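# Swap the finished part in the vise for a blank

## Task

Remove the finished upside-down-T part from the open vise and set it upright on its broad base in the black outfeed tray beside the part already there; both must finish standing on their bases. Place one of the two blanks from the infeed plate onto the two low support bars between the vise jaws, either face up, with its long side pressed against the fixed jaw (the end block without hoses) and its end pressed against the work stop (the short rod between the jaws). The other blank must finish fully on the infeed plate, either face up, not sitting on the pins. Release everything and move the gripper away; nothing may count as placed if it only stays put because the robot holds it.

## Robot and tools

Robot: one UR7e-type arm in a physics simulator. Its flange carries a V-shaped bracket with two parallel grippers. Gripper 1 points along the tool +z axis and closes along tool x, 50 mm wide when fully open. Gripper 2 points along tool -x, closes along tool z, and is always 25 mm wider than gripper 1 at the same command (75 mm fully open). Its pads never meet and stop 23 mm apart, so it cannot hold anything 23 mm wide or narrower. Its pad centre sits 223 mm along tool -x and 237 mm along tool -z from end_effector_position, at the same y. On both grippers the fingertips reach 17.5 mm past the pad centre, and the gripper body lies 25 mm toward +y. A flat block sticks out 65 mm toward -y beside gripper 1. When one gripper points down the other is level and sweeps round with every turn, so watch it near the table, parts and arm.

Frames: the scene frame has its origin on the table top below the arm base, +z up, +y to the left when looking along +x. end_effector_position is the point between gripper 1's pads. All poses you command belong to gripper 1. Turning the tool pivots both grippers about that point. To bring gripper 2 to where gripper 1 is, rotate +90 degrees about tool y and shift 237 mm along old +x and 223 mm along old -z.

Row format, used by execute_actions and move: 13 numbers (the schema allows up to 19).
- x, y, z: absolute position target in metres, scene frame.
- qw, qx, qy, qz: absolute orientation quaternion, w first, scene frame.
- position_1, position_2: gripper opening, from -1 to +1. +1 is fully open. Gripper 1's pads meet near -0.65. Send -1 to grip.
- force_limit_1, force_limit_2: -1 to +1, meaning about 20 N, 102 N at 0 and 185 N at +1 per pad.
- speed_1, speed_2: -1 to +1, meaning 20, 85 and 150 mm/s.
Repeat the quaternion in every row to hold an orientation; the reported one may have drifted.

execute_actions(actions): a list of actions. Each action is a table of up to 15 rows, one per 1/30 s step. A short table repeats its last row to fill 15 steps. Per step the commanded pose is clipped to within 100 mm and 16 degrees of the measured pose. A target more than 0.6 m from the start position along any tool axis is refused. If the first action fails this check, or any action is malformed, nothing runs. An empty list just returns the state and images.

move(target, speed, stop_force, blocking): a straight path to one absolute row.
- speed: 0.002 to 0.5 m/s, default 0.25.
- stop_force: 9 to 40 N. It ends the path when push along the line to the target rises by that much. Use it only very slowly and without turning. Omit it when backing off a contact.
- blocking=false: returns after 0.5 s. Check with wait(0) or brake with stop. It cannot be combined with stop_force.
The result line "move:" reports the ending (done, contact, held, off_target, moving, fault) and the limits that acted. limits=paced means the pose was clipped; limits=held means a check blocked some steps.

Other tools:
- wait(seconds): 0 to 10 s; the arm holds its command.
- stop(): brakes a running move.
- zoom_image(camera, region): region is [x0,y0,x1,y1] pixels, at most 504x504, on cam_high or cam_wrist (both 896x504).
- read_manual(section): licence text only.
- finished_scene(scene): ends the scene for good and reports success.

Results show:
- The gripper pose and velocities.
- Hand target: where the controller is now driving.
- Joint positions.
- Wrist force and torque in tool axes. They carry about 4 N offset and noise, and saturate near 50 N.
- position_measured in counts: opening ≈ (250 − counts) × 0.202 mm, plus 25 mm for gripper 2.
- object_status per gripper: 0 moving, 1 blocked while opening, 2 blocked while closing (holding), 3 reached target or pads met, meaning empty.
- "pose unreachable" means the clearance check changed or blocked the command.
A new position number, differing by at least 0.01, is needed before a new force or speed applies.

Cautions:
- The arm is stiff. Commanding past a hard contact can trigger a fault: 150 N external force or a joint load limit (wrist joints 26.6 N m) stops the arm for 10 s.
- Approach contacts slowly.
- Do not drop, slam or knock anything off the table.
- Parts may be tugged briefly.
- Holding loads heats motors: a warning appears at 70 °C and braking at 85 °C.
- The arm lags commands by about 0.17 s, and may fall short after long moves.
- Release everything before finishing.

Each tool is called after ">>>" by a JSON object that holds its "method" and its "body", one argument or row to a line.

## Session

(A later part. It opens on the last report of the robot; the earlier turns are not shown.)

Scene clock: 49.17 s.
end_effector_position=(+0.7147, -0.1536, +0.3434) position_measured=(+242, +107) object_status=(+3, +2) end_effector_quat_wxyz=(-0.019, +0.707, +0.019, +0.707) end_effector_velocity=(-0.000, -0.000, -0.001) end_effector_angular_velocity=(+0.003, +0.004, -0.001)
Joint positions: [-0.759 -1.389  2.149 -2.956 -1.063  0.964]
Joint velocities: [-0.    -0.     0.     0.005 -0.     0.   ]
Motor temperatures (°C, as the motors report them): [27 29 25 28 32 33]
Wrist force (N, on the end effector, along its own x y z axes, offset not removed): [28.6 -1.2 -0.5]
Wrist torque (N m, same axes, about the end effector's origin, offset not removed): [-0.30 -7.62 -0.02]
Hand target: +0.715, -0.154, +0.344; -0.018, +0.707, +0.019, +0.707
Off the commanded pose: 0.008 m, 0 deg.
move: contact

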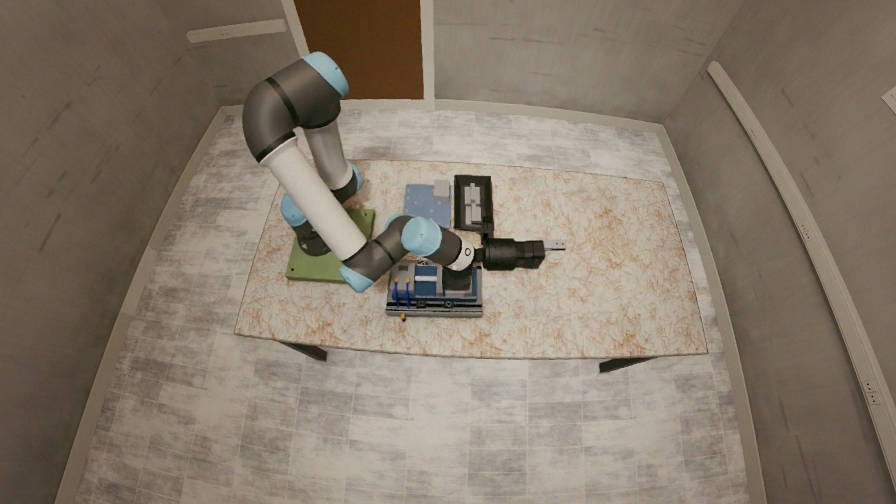

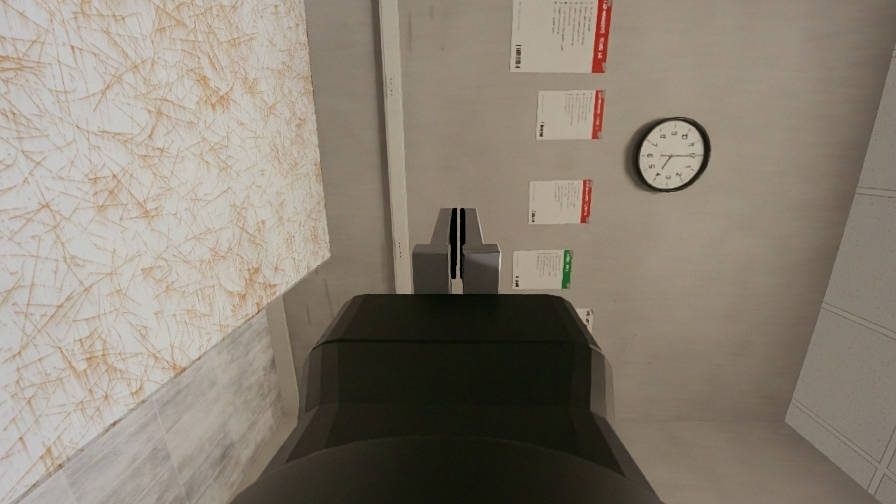

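>>> {"method": "move", "body": {
  "target": [0.7147,-0.1536,0.3444,-0.0185,0.7069,0.0185,0.7069,-0.6,-1,0,0,0,-1],
  "speed": 0.01
}}

>>> {"method": "move", "body": {
  "target": [0.7137,-0.1336,0.3444,-0.0185,0.7069,0.0185,0.7069,-0.6,-1,0,0,0,-1],
  "speed": 0.004,
  "stop_force": 10
}}

Scene clock: 50.57 s.
end_effector_position=(+0.7147, -0.1536, +0.3443) position_measured=(+242, +107) object_status=(+3, +2) end_effector_quat_wxyz=(-0.018, +0.707, +0.019, +0.707) end_effector_velocity=(-0.000, -0.000, +0.000) end_effector_angular_velocity=(-0.000, +0.000, -0.001)
Joint positions: [-0.759 -1.39   2.148 -2.953 -1.063  0.964]
Joint velocities: [-0.001 -0.001 -0.001  0.002 -0.    -0.   ]
Motor temperatures (°C, as the motors report them): [27 29 25 28 32 33]
Wrist force (N, on the end effector, along its own x y z axes, offset not removed): [-3.8 -4.0 -0.6]
Wrist torque (N m, same axes, about the end effector's origin, offset not removed): [-1.16 0.69 -0.14]
Hand target: +0.715, -0.154, +0.344; -0.018, +0.707, +0.018, +0.707
Off the commanded pose: 0.000 m, 0 deg.
move: done

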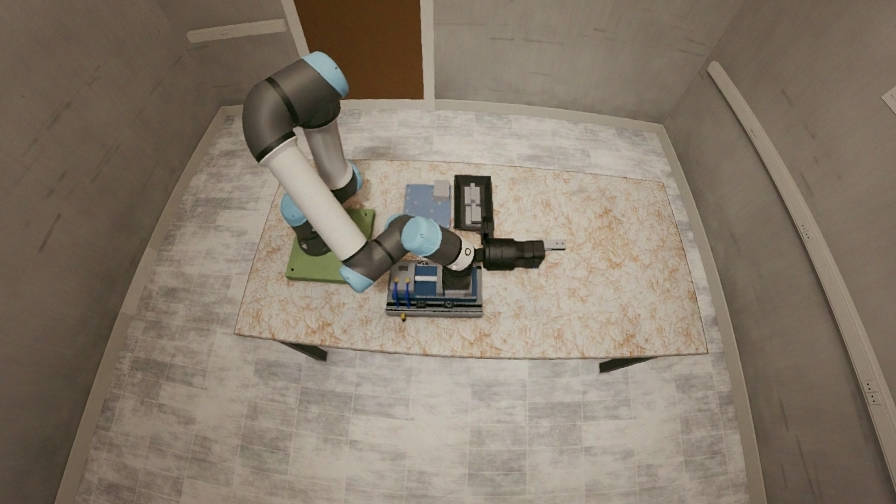

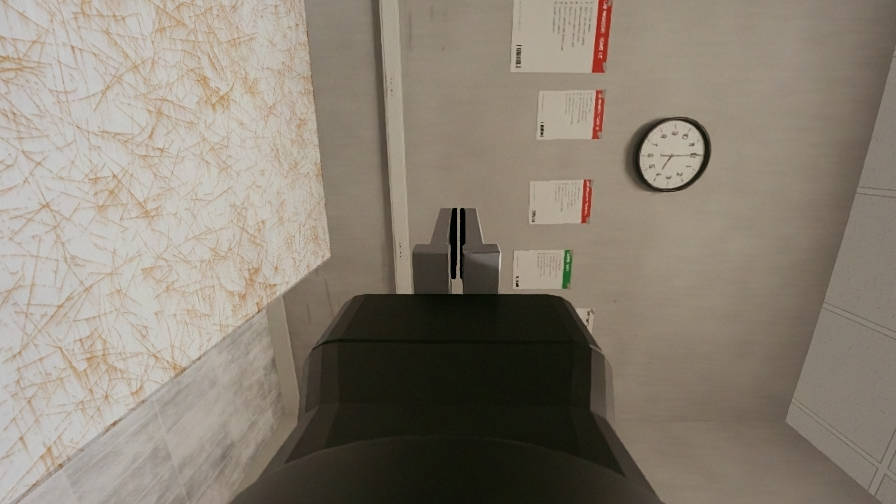

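Scene clock: 54.37 s.
end_effector_position=(+0.7140, -0.1401, +0.3444) position_measured=(+242, +107) object_status=(+3, +2) end_effector_quat_wxyz=(-0.018, +0.707, +0.019, +0.707) end_effector_velocity=(-0.000, -0.001, -0.000) end_effector_angular_velocity=(-0.001, +0.001, +0.000)
Joint positions: [-0.736 -1.401  2.164 -2.969 -1.077  0.985]
Joint velocities: [-0.002 -0.    -0.     0.002  0.    -0.003]
Motor temperatures (°C, as the motors report them): [27 29 25 29 32 33]
Wrist force (N, on the end effector, along its own x y z axes, offset not removed): [-4.7 18.2 2.0]
Wrist torque (N m, same axes, about the end effector's origin, offset not removed): [3.86 1.33 -4.19]
Hand target: +0.714, -0.140, +0.344; -0.018, +0.707, +0.019, +0.707
Off the commanded pose: 0.007 m, 0 deg.
move: contact

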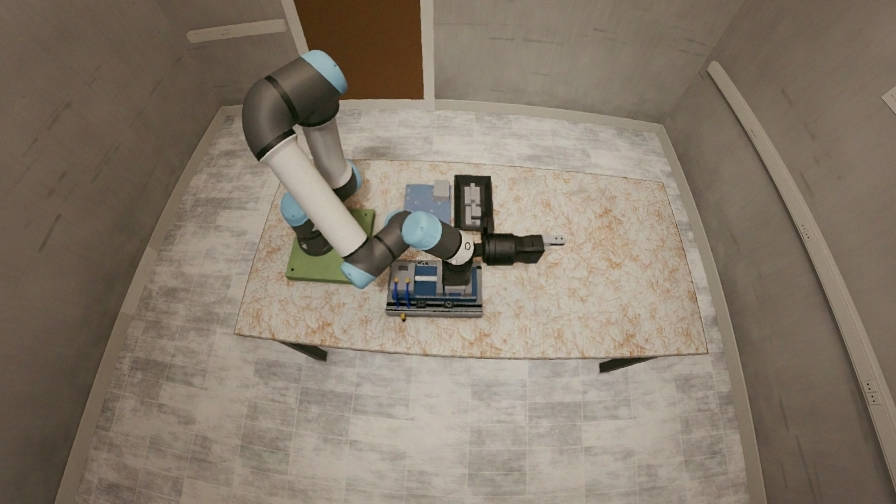

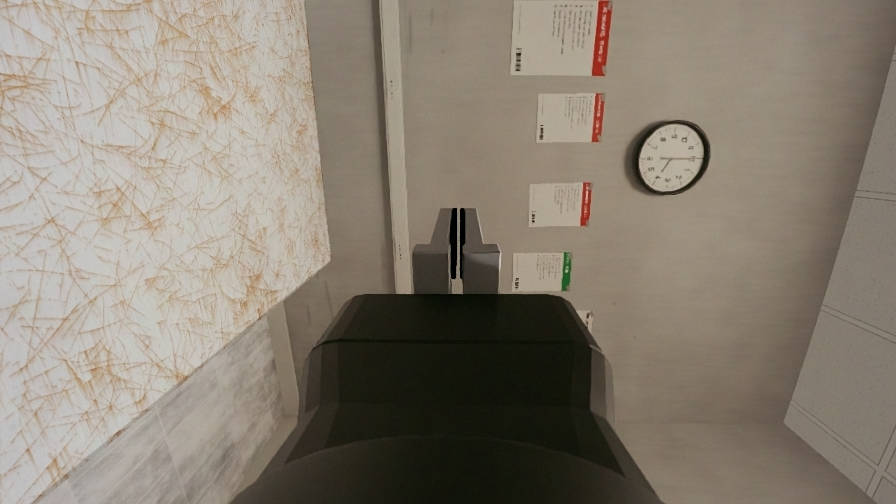

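>>> {"method": "move", "body": {
  "target": [0.7240,-0.1397,0.3442,-0.0185,0.7069,0.0185,0.7069,-0.6,-1,0,0,0,-1],
  "speed": 0.003,
  "stop_force": 12
}}

Scene clock: 56.23 s.
end_effector_position=(+0.7167, -0.1403, +0.3441) position_measured=(+242, +107) object_status=(+3, +2) end_effector_quat_wxyz=(-0.018, +0.707, +0.018, +0.707) end_effector_velocity=(-0.001, +0.000, +0.001) end_effector_angular_velocity=(-0.004, -0.003, +0.001)
Joint positions: [-0.733 -1.394  2.157 -2.969 -1.079  0.988]
Joint velocities: [-0.001 -0.002  0.002 -0.003  0.    -0.003]
Motor temperatures (°C, as the motors report them): [27 29 25 29 32 34]
Wrist force (N, on the end effector, along its own x y z axes, offset not removed): [-3.7 6.7 -26.6]
Wrist torque (N m, same axes, about the end effector's origin, offset not removed): [0.77 -4.89 -1.95]
Hand target: +0.716, -0.140, +0.344; -0.018, +0.707, +0.019, +0.707
Off the commanded pose: 0.007 m, 0 deg.
move: contact

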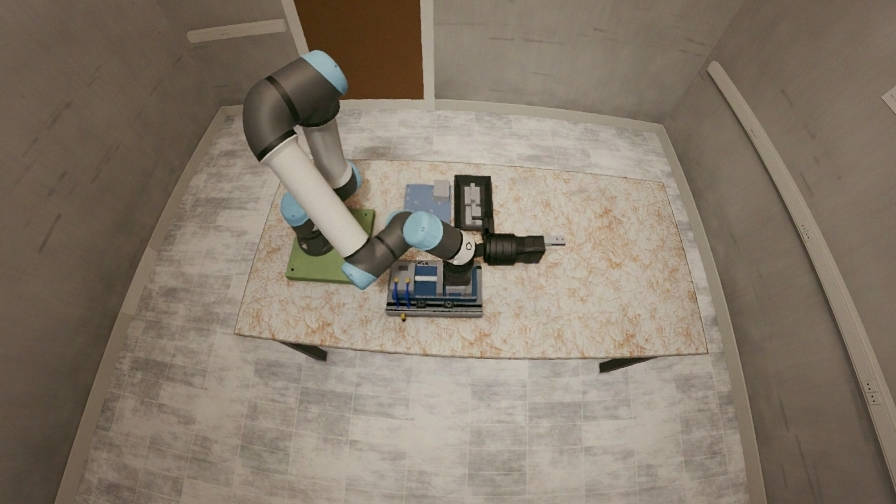

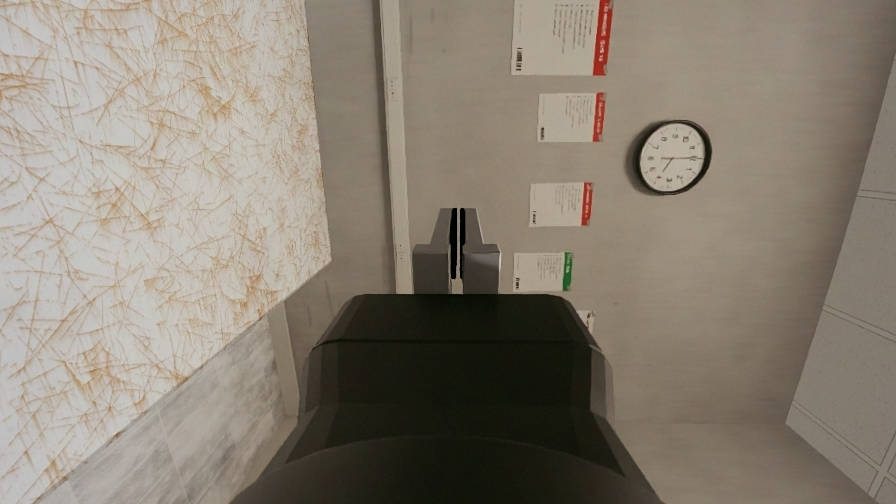

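>>> {"method": "move", "body": {
  "target": [0.7164,-0.1402,0.3442,-0.0185,0.7069,0.0185,0.7069,-0.6,0.5,0,0,0,-0.5]
}}

>>> {"method": "move", "body": {
  "target": [0.7172,-0.1455,0.3446,-0.0185,0.7069,0.0185,0.7069,-0.6,0.5,0,0,0,-0.5],
  "speed": 0.02
}}

>>> {"method": "move", "body": {
  "target": [0.7272,-0.1415,0.3446,-0.0185,0.7069,0.0185,0.7069,-0.6,0.5,0,0,0,-0.5],
  "speed": 0.0025,
  "stop_force": 12
}}

>>> {"method": "move", "body": {
  "target": [0.7168,-0.1445,0.3446,-0.0185,0.7069,0.0185,0.7069,-0.6,1,0,0,0,0],
  "speed": 0.02
}}

>>> {"method": "move", "body": {
  "target": [0.7168,-0.1445,0.41,-0.0185,0.7069,0.0185,0.7069,-0.6,1,0,0,0,0],
  "speed": 0.15
}}

>>> {"method": "move", "body": {
  "target": [0.87,0.05,0.45,-0.0185,0.7069,0.0185,0.7069,-0.6,1,0,0,0,0]
}}

>>> {"method": "zoom_image", "body": {
  "camera": "cam_high",
  "region": [380, 170, 520, 320]
}}

Scene clock: 58.30 s.
end_effector_position=(+0.7164, -0.1402, +0.3443) position_measured=(+242, +78) object_status=(+3, +3) end_effector_quat_wxyz=(-0.018, +0.707, +0.019, +0.707) end_effector_velocity=(+0.000, +0.000, -0.000) end_effector_angular_velocity=(-0.000, -0.000, +0.000)
Joint positions: [-0.733 -1.395  2.157 -2.969 -1.079  0.987]
Joint velocities: [ 0.     0.001 -0.    -0.001  0.    -0.   ]
Motor temperatures (°C, as the motors report them): [27 29 25 29 32 34]
Wrist force (N, on the end effector, along its own x y z axes, offset not removed): [-1.1 -0.6 0.3]
Wrist torque (N m, same axes, about the end effector's origin, offset not removed): [-0.36 0.27 -0.07]
Hand target: +0.716, -0.140, +0.344; -0.018, +0.707, +0.018, +0.707
Off the commanded pose: 0.000 m, 0 deg.
move: done

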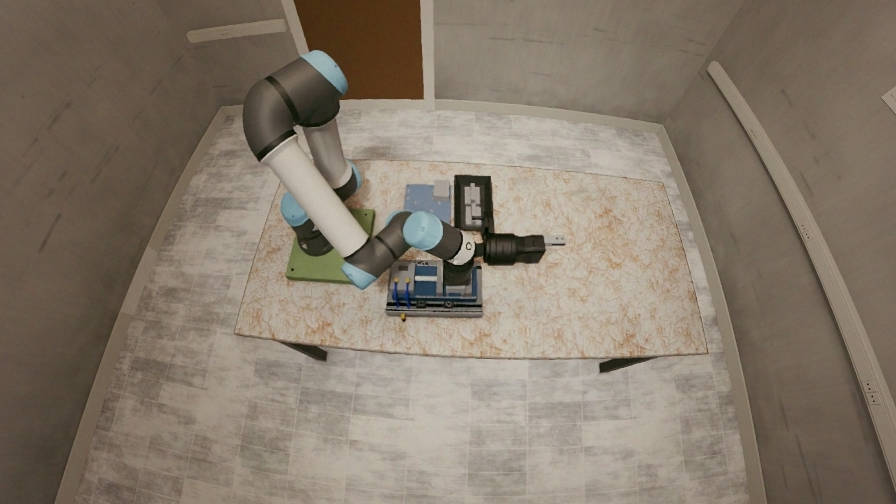

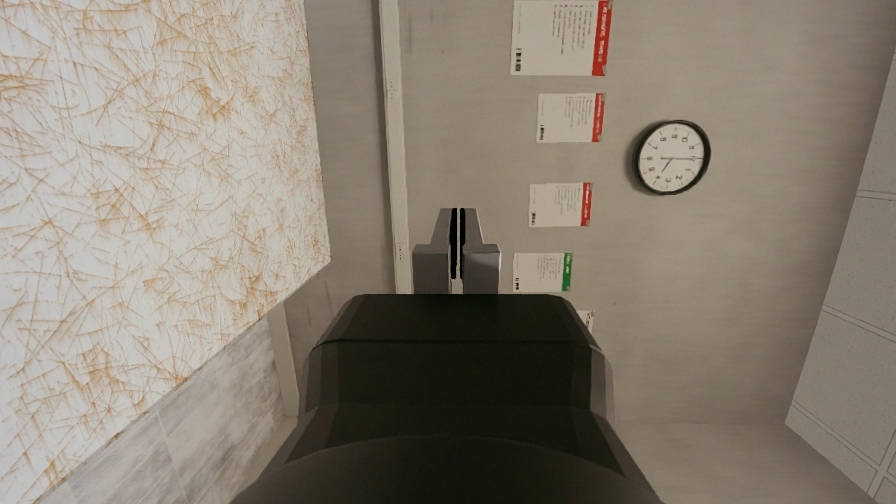

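Scene clock: 59.00 s.
end_effector_position=(+0.7171, -0.1452, +0.3446) position_measured=(+242, +78) object_status=(+3, +3) end_effector_quat_wxyz=(-0.018, +0.707, +0.018, +0.707) end_effector_velocity=(+0.001, -0.003, +0.002) end_effector_angular_velocity=(-0.003, -0.003, +0.000)
Joint positions: [-0.741 -1.391  2.15  -2.963 -1.074  0.98 ]
Joint velocities: [-0.004  0.002 -0.006  0.001  0.003 -0.004]
Motor temperatures (°C, as the motors report them): [27 29 25 29 32 34]
Wrist force (N, on the end effector, along its own x y z axes, offset not removed): [1.0 -2.0 2.6]
Wrist torque (N m, same axes, about the end effector's origin, offset not removed): [-0.46 -0.29 -0.19]
Hand target: +0.717, -0.146, +0.345; -0.018, +0.707, +0.018, +0.707
Off the commanded pose: 0.000 m, 0 deg.
move: done

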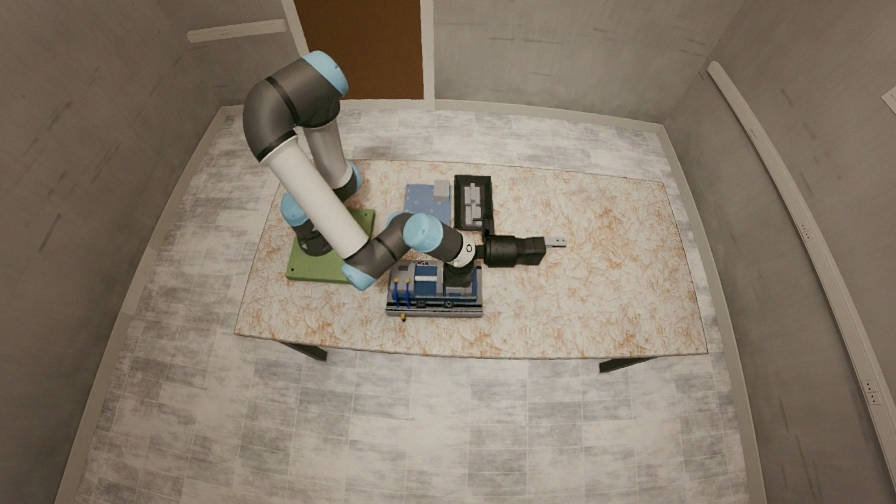

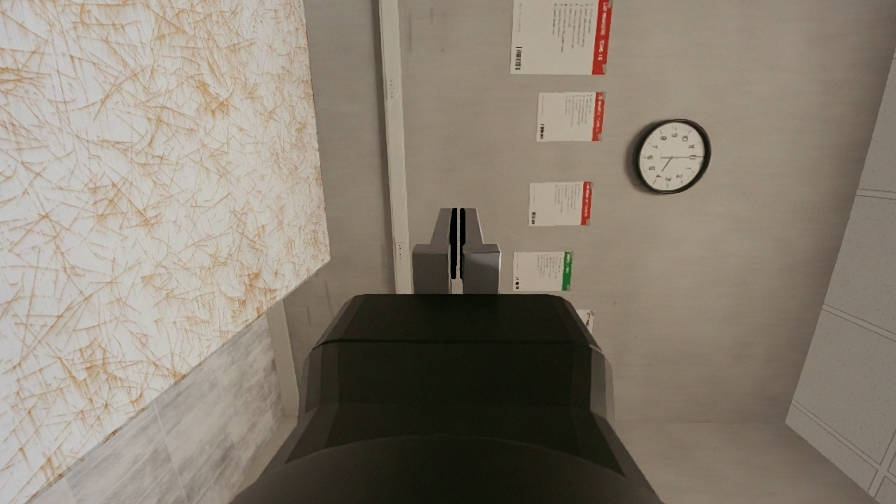

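Scene clock: 60.27 s.
end_effector_position=(+0.7193, -0.1446, +0.3444) position_measured=(+242, +78) object_status=(+3, +3) end_effector_quat_wxyz=(-0.018, +0.707, +0.018, +0.707) end_effector_velocity=(-0.001, -0.000, -0.001) end_effector_angular_velocity=(-0.000, +0.000, -0.000)
Joint positions: [-0.736 -1.387  2.145 -2.964 -1.077  0.985]
Joint velocities: [-0.001 -0.     0.002 -0.001  0.    -0.002]
Motor temperatures (°C, as the motors report them): [27 29 25 29 32 34]
Wrist force (N, on the end effector, along its own x y z axes, offset not removed): [11.2 4.1 -22.7]
Wrist torque (N m, same axes, about the end effector's origin, offset not removed): [0.89 -8.86 -0.74]
Hand target: +0.719, -0.145, +0.345; -0.018, +0.707, +0.018, +0.707
Off the commanded pose: 0.008 m, 0 deg.
move: contact

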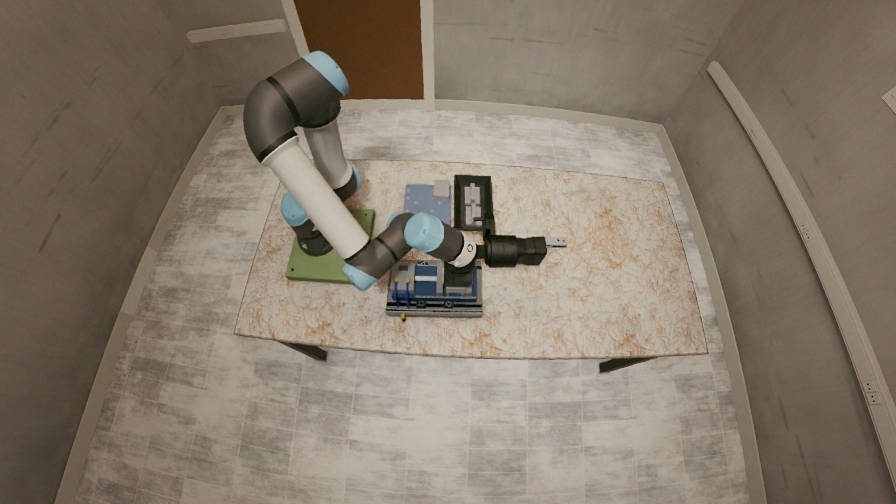

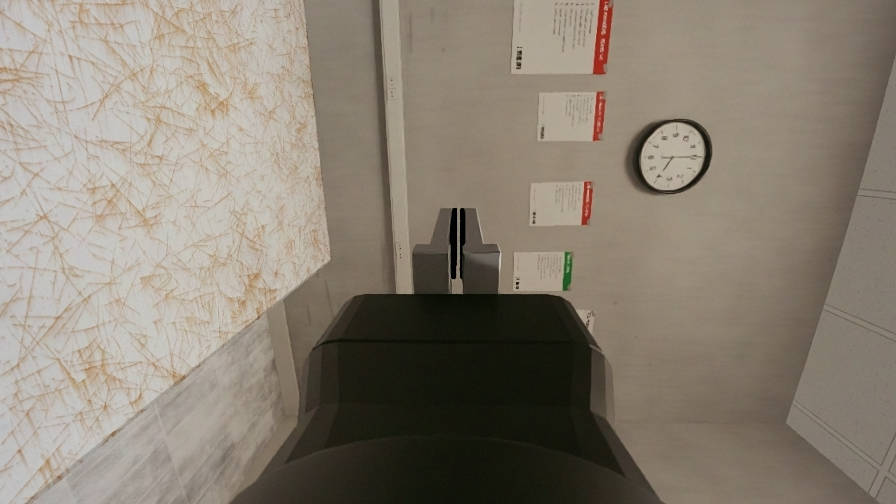

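Scene clock: 60.97 s.
end_effector_position=(+0.7170, -0.1445, +0.3446) position_measured=(+242, +3) object_status=(+3, +3) end_effector_quat_wxyz=(-0.018, +0.707, +0.018, +0.707) end_effector_velocity=(-0.001, -0.000, +0.000) end_effector_angular_velocity=(-0.000, -0.000, +0.000)
Joint positions: [-0.74  -1.392  2.151 -2.963 -1.075  0.981]
Joint velocities: [-0.002 -0.003  0.002  0.001  0.002 -0.002]
Motor temperatures (°C, as the motors report them): [27 29 25 29 32 34]
Wrist force (N, on the end effector, along its own x y z axes, offset not removed): [-3.0 0.0 0.1]
Wrist torque (N m, same axes, about the end effector's origin, offset not removed): [-0.06 0.55 0.01]
Hand target: +0.717, -0.145, +0.345; -0.018, +0.707, +0.018, +0.707
Off the commanded pose: 0.000 m, 0 deg.
move: done

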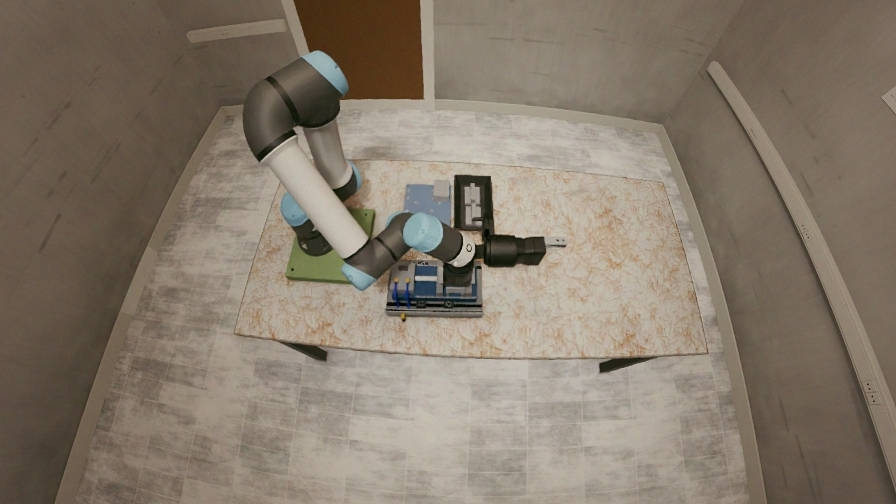

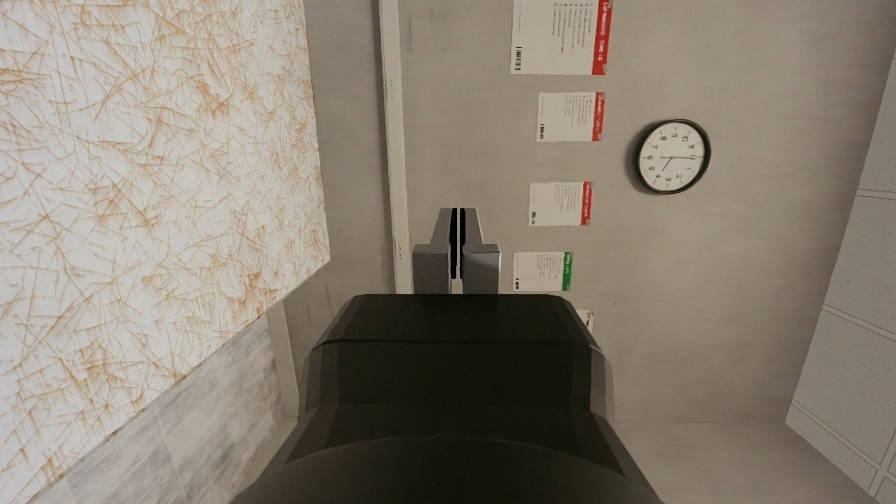

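Scene clock: 61.97 s.
end_effector_position=(+0.7168, -0.1444, +0.4097) position_measured=(+242, +3) object_status=(+3, +3) end_effector_quat_wxyz=(-0.018, +0.707, +0.018, +0.707) end_effector_velocity=(+0.000, +0.000, +0.003) end_effector_angular_velocity=(-0.001, +0.001, +0.001)
Joint positions: [-0.739 -1.502  2.07  -2.772 -1.075  0.982]
Joint velocities: [ 0.    -0.004 -0.006  0.011 -0.    -0.002]
Motor temperatures (°C, as the motors report them): [27 29 25 29 32 34]
Wrist force (N, on the end effector, along its own x y z axes, offset not removed): [-2.3 0.2 4.1]
Wrist torque (N m, same axes, about the end effector's origin, offset not removed): [0.00 0.53 -0.14]
Hand target: +0.717, -0.144, +0.410; -0.018, +0.707, +0.018, +0.707
Off the commanded pose: 0.000 m, 0 deg.
move: done

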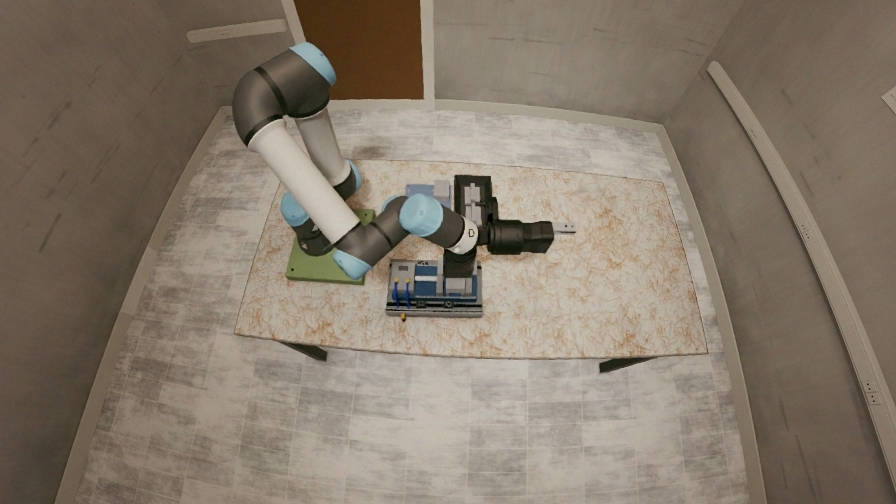

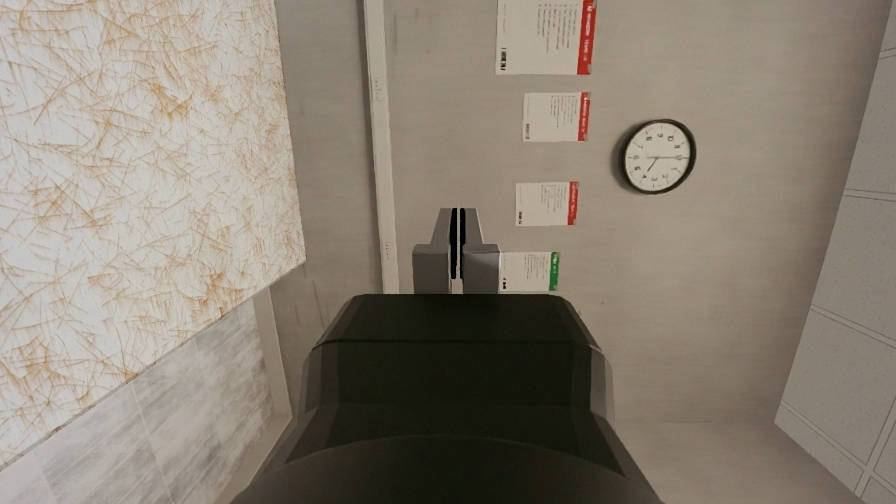

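Scene clock: 63.70 s.
end_effector_position=(+0.8696, +0.0501, +0.4498) position_measured=(+242, +3) object_status=(+3, +3) end_effector_quat_wxyz=(-0.019, +0.707, +0.018, +0.707) end_effector_velocity=(+0.003, +0.001, +0.001) end_effector_angular_velocity=(-0.001, +0.000, -0.001)
Joint positions: [-0.25  -1.255  1.684 -2.766 -1.394  1.377]
Joint velocities: [ 0.003  0.005 -0.01   0.005 -0.003  0.003]
Motor temperatures (°C, as the motors report them): [27 29 25 29 32 34]
Wrist force (N, on the end effector, along its own x y z axes, offset not removed): [1.5 0.4 1.8]
Wrist torque (N m, same axes, about the end effector's origin, offset not removed): [0.13 -0.34 -0.12]
Hand target: +0.870, +0.050, +0.450; -0.019, +0.707, +0.018, +0.707
Off the commanded pose: 0.000 m, 0 deg.
move: done

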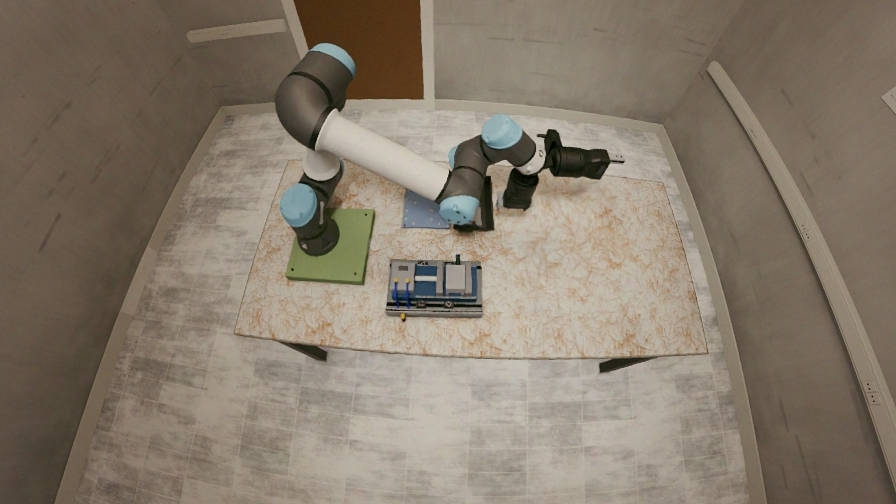

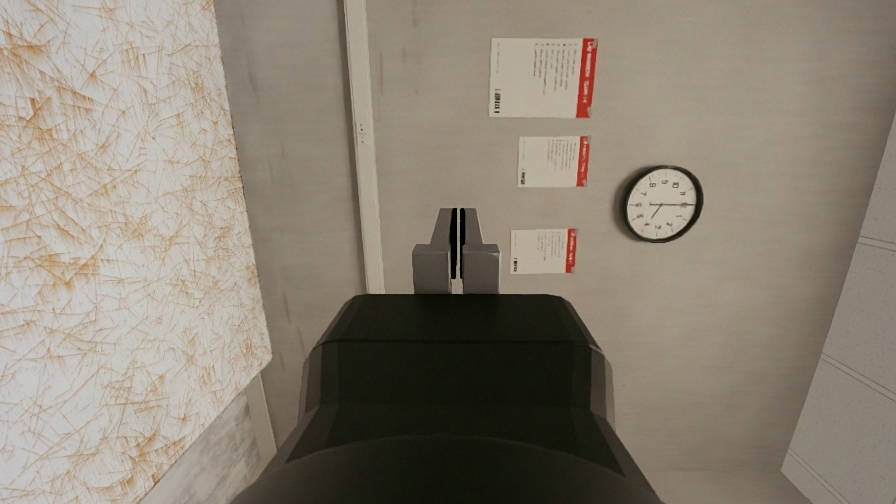

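Region (380, 170, 520, 320) of cam_high's 896x504 image, scaled by 3.360, with more detail than that image has; it fills the left 470 columns of this view, and the rest is white.

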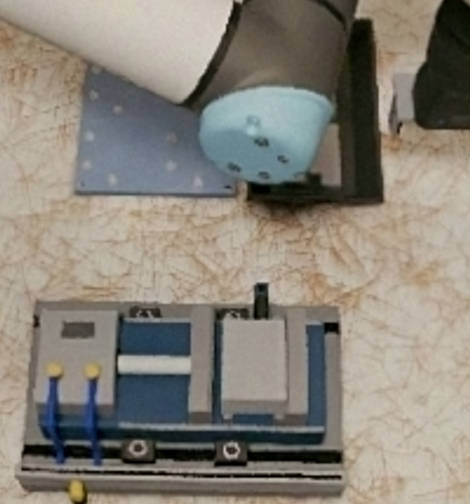

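>>> {"method": "finished_scene", "body": {
  "scene": 2
}}

The scene is finished: the task was done.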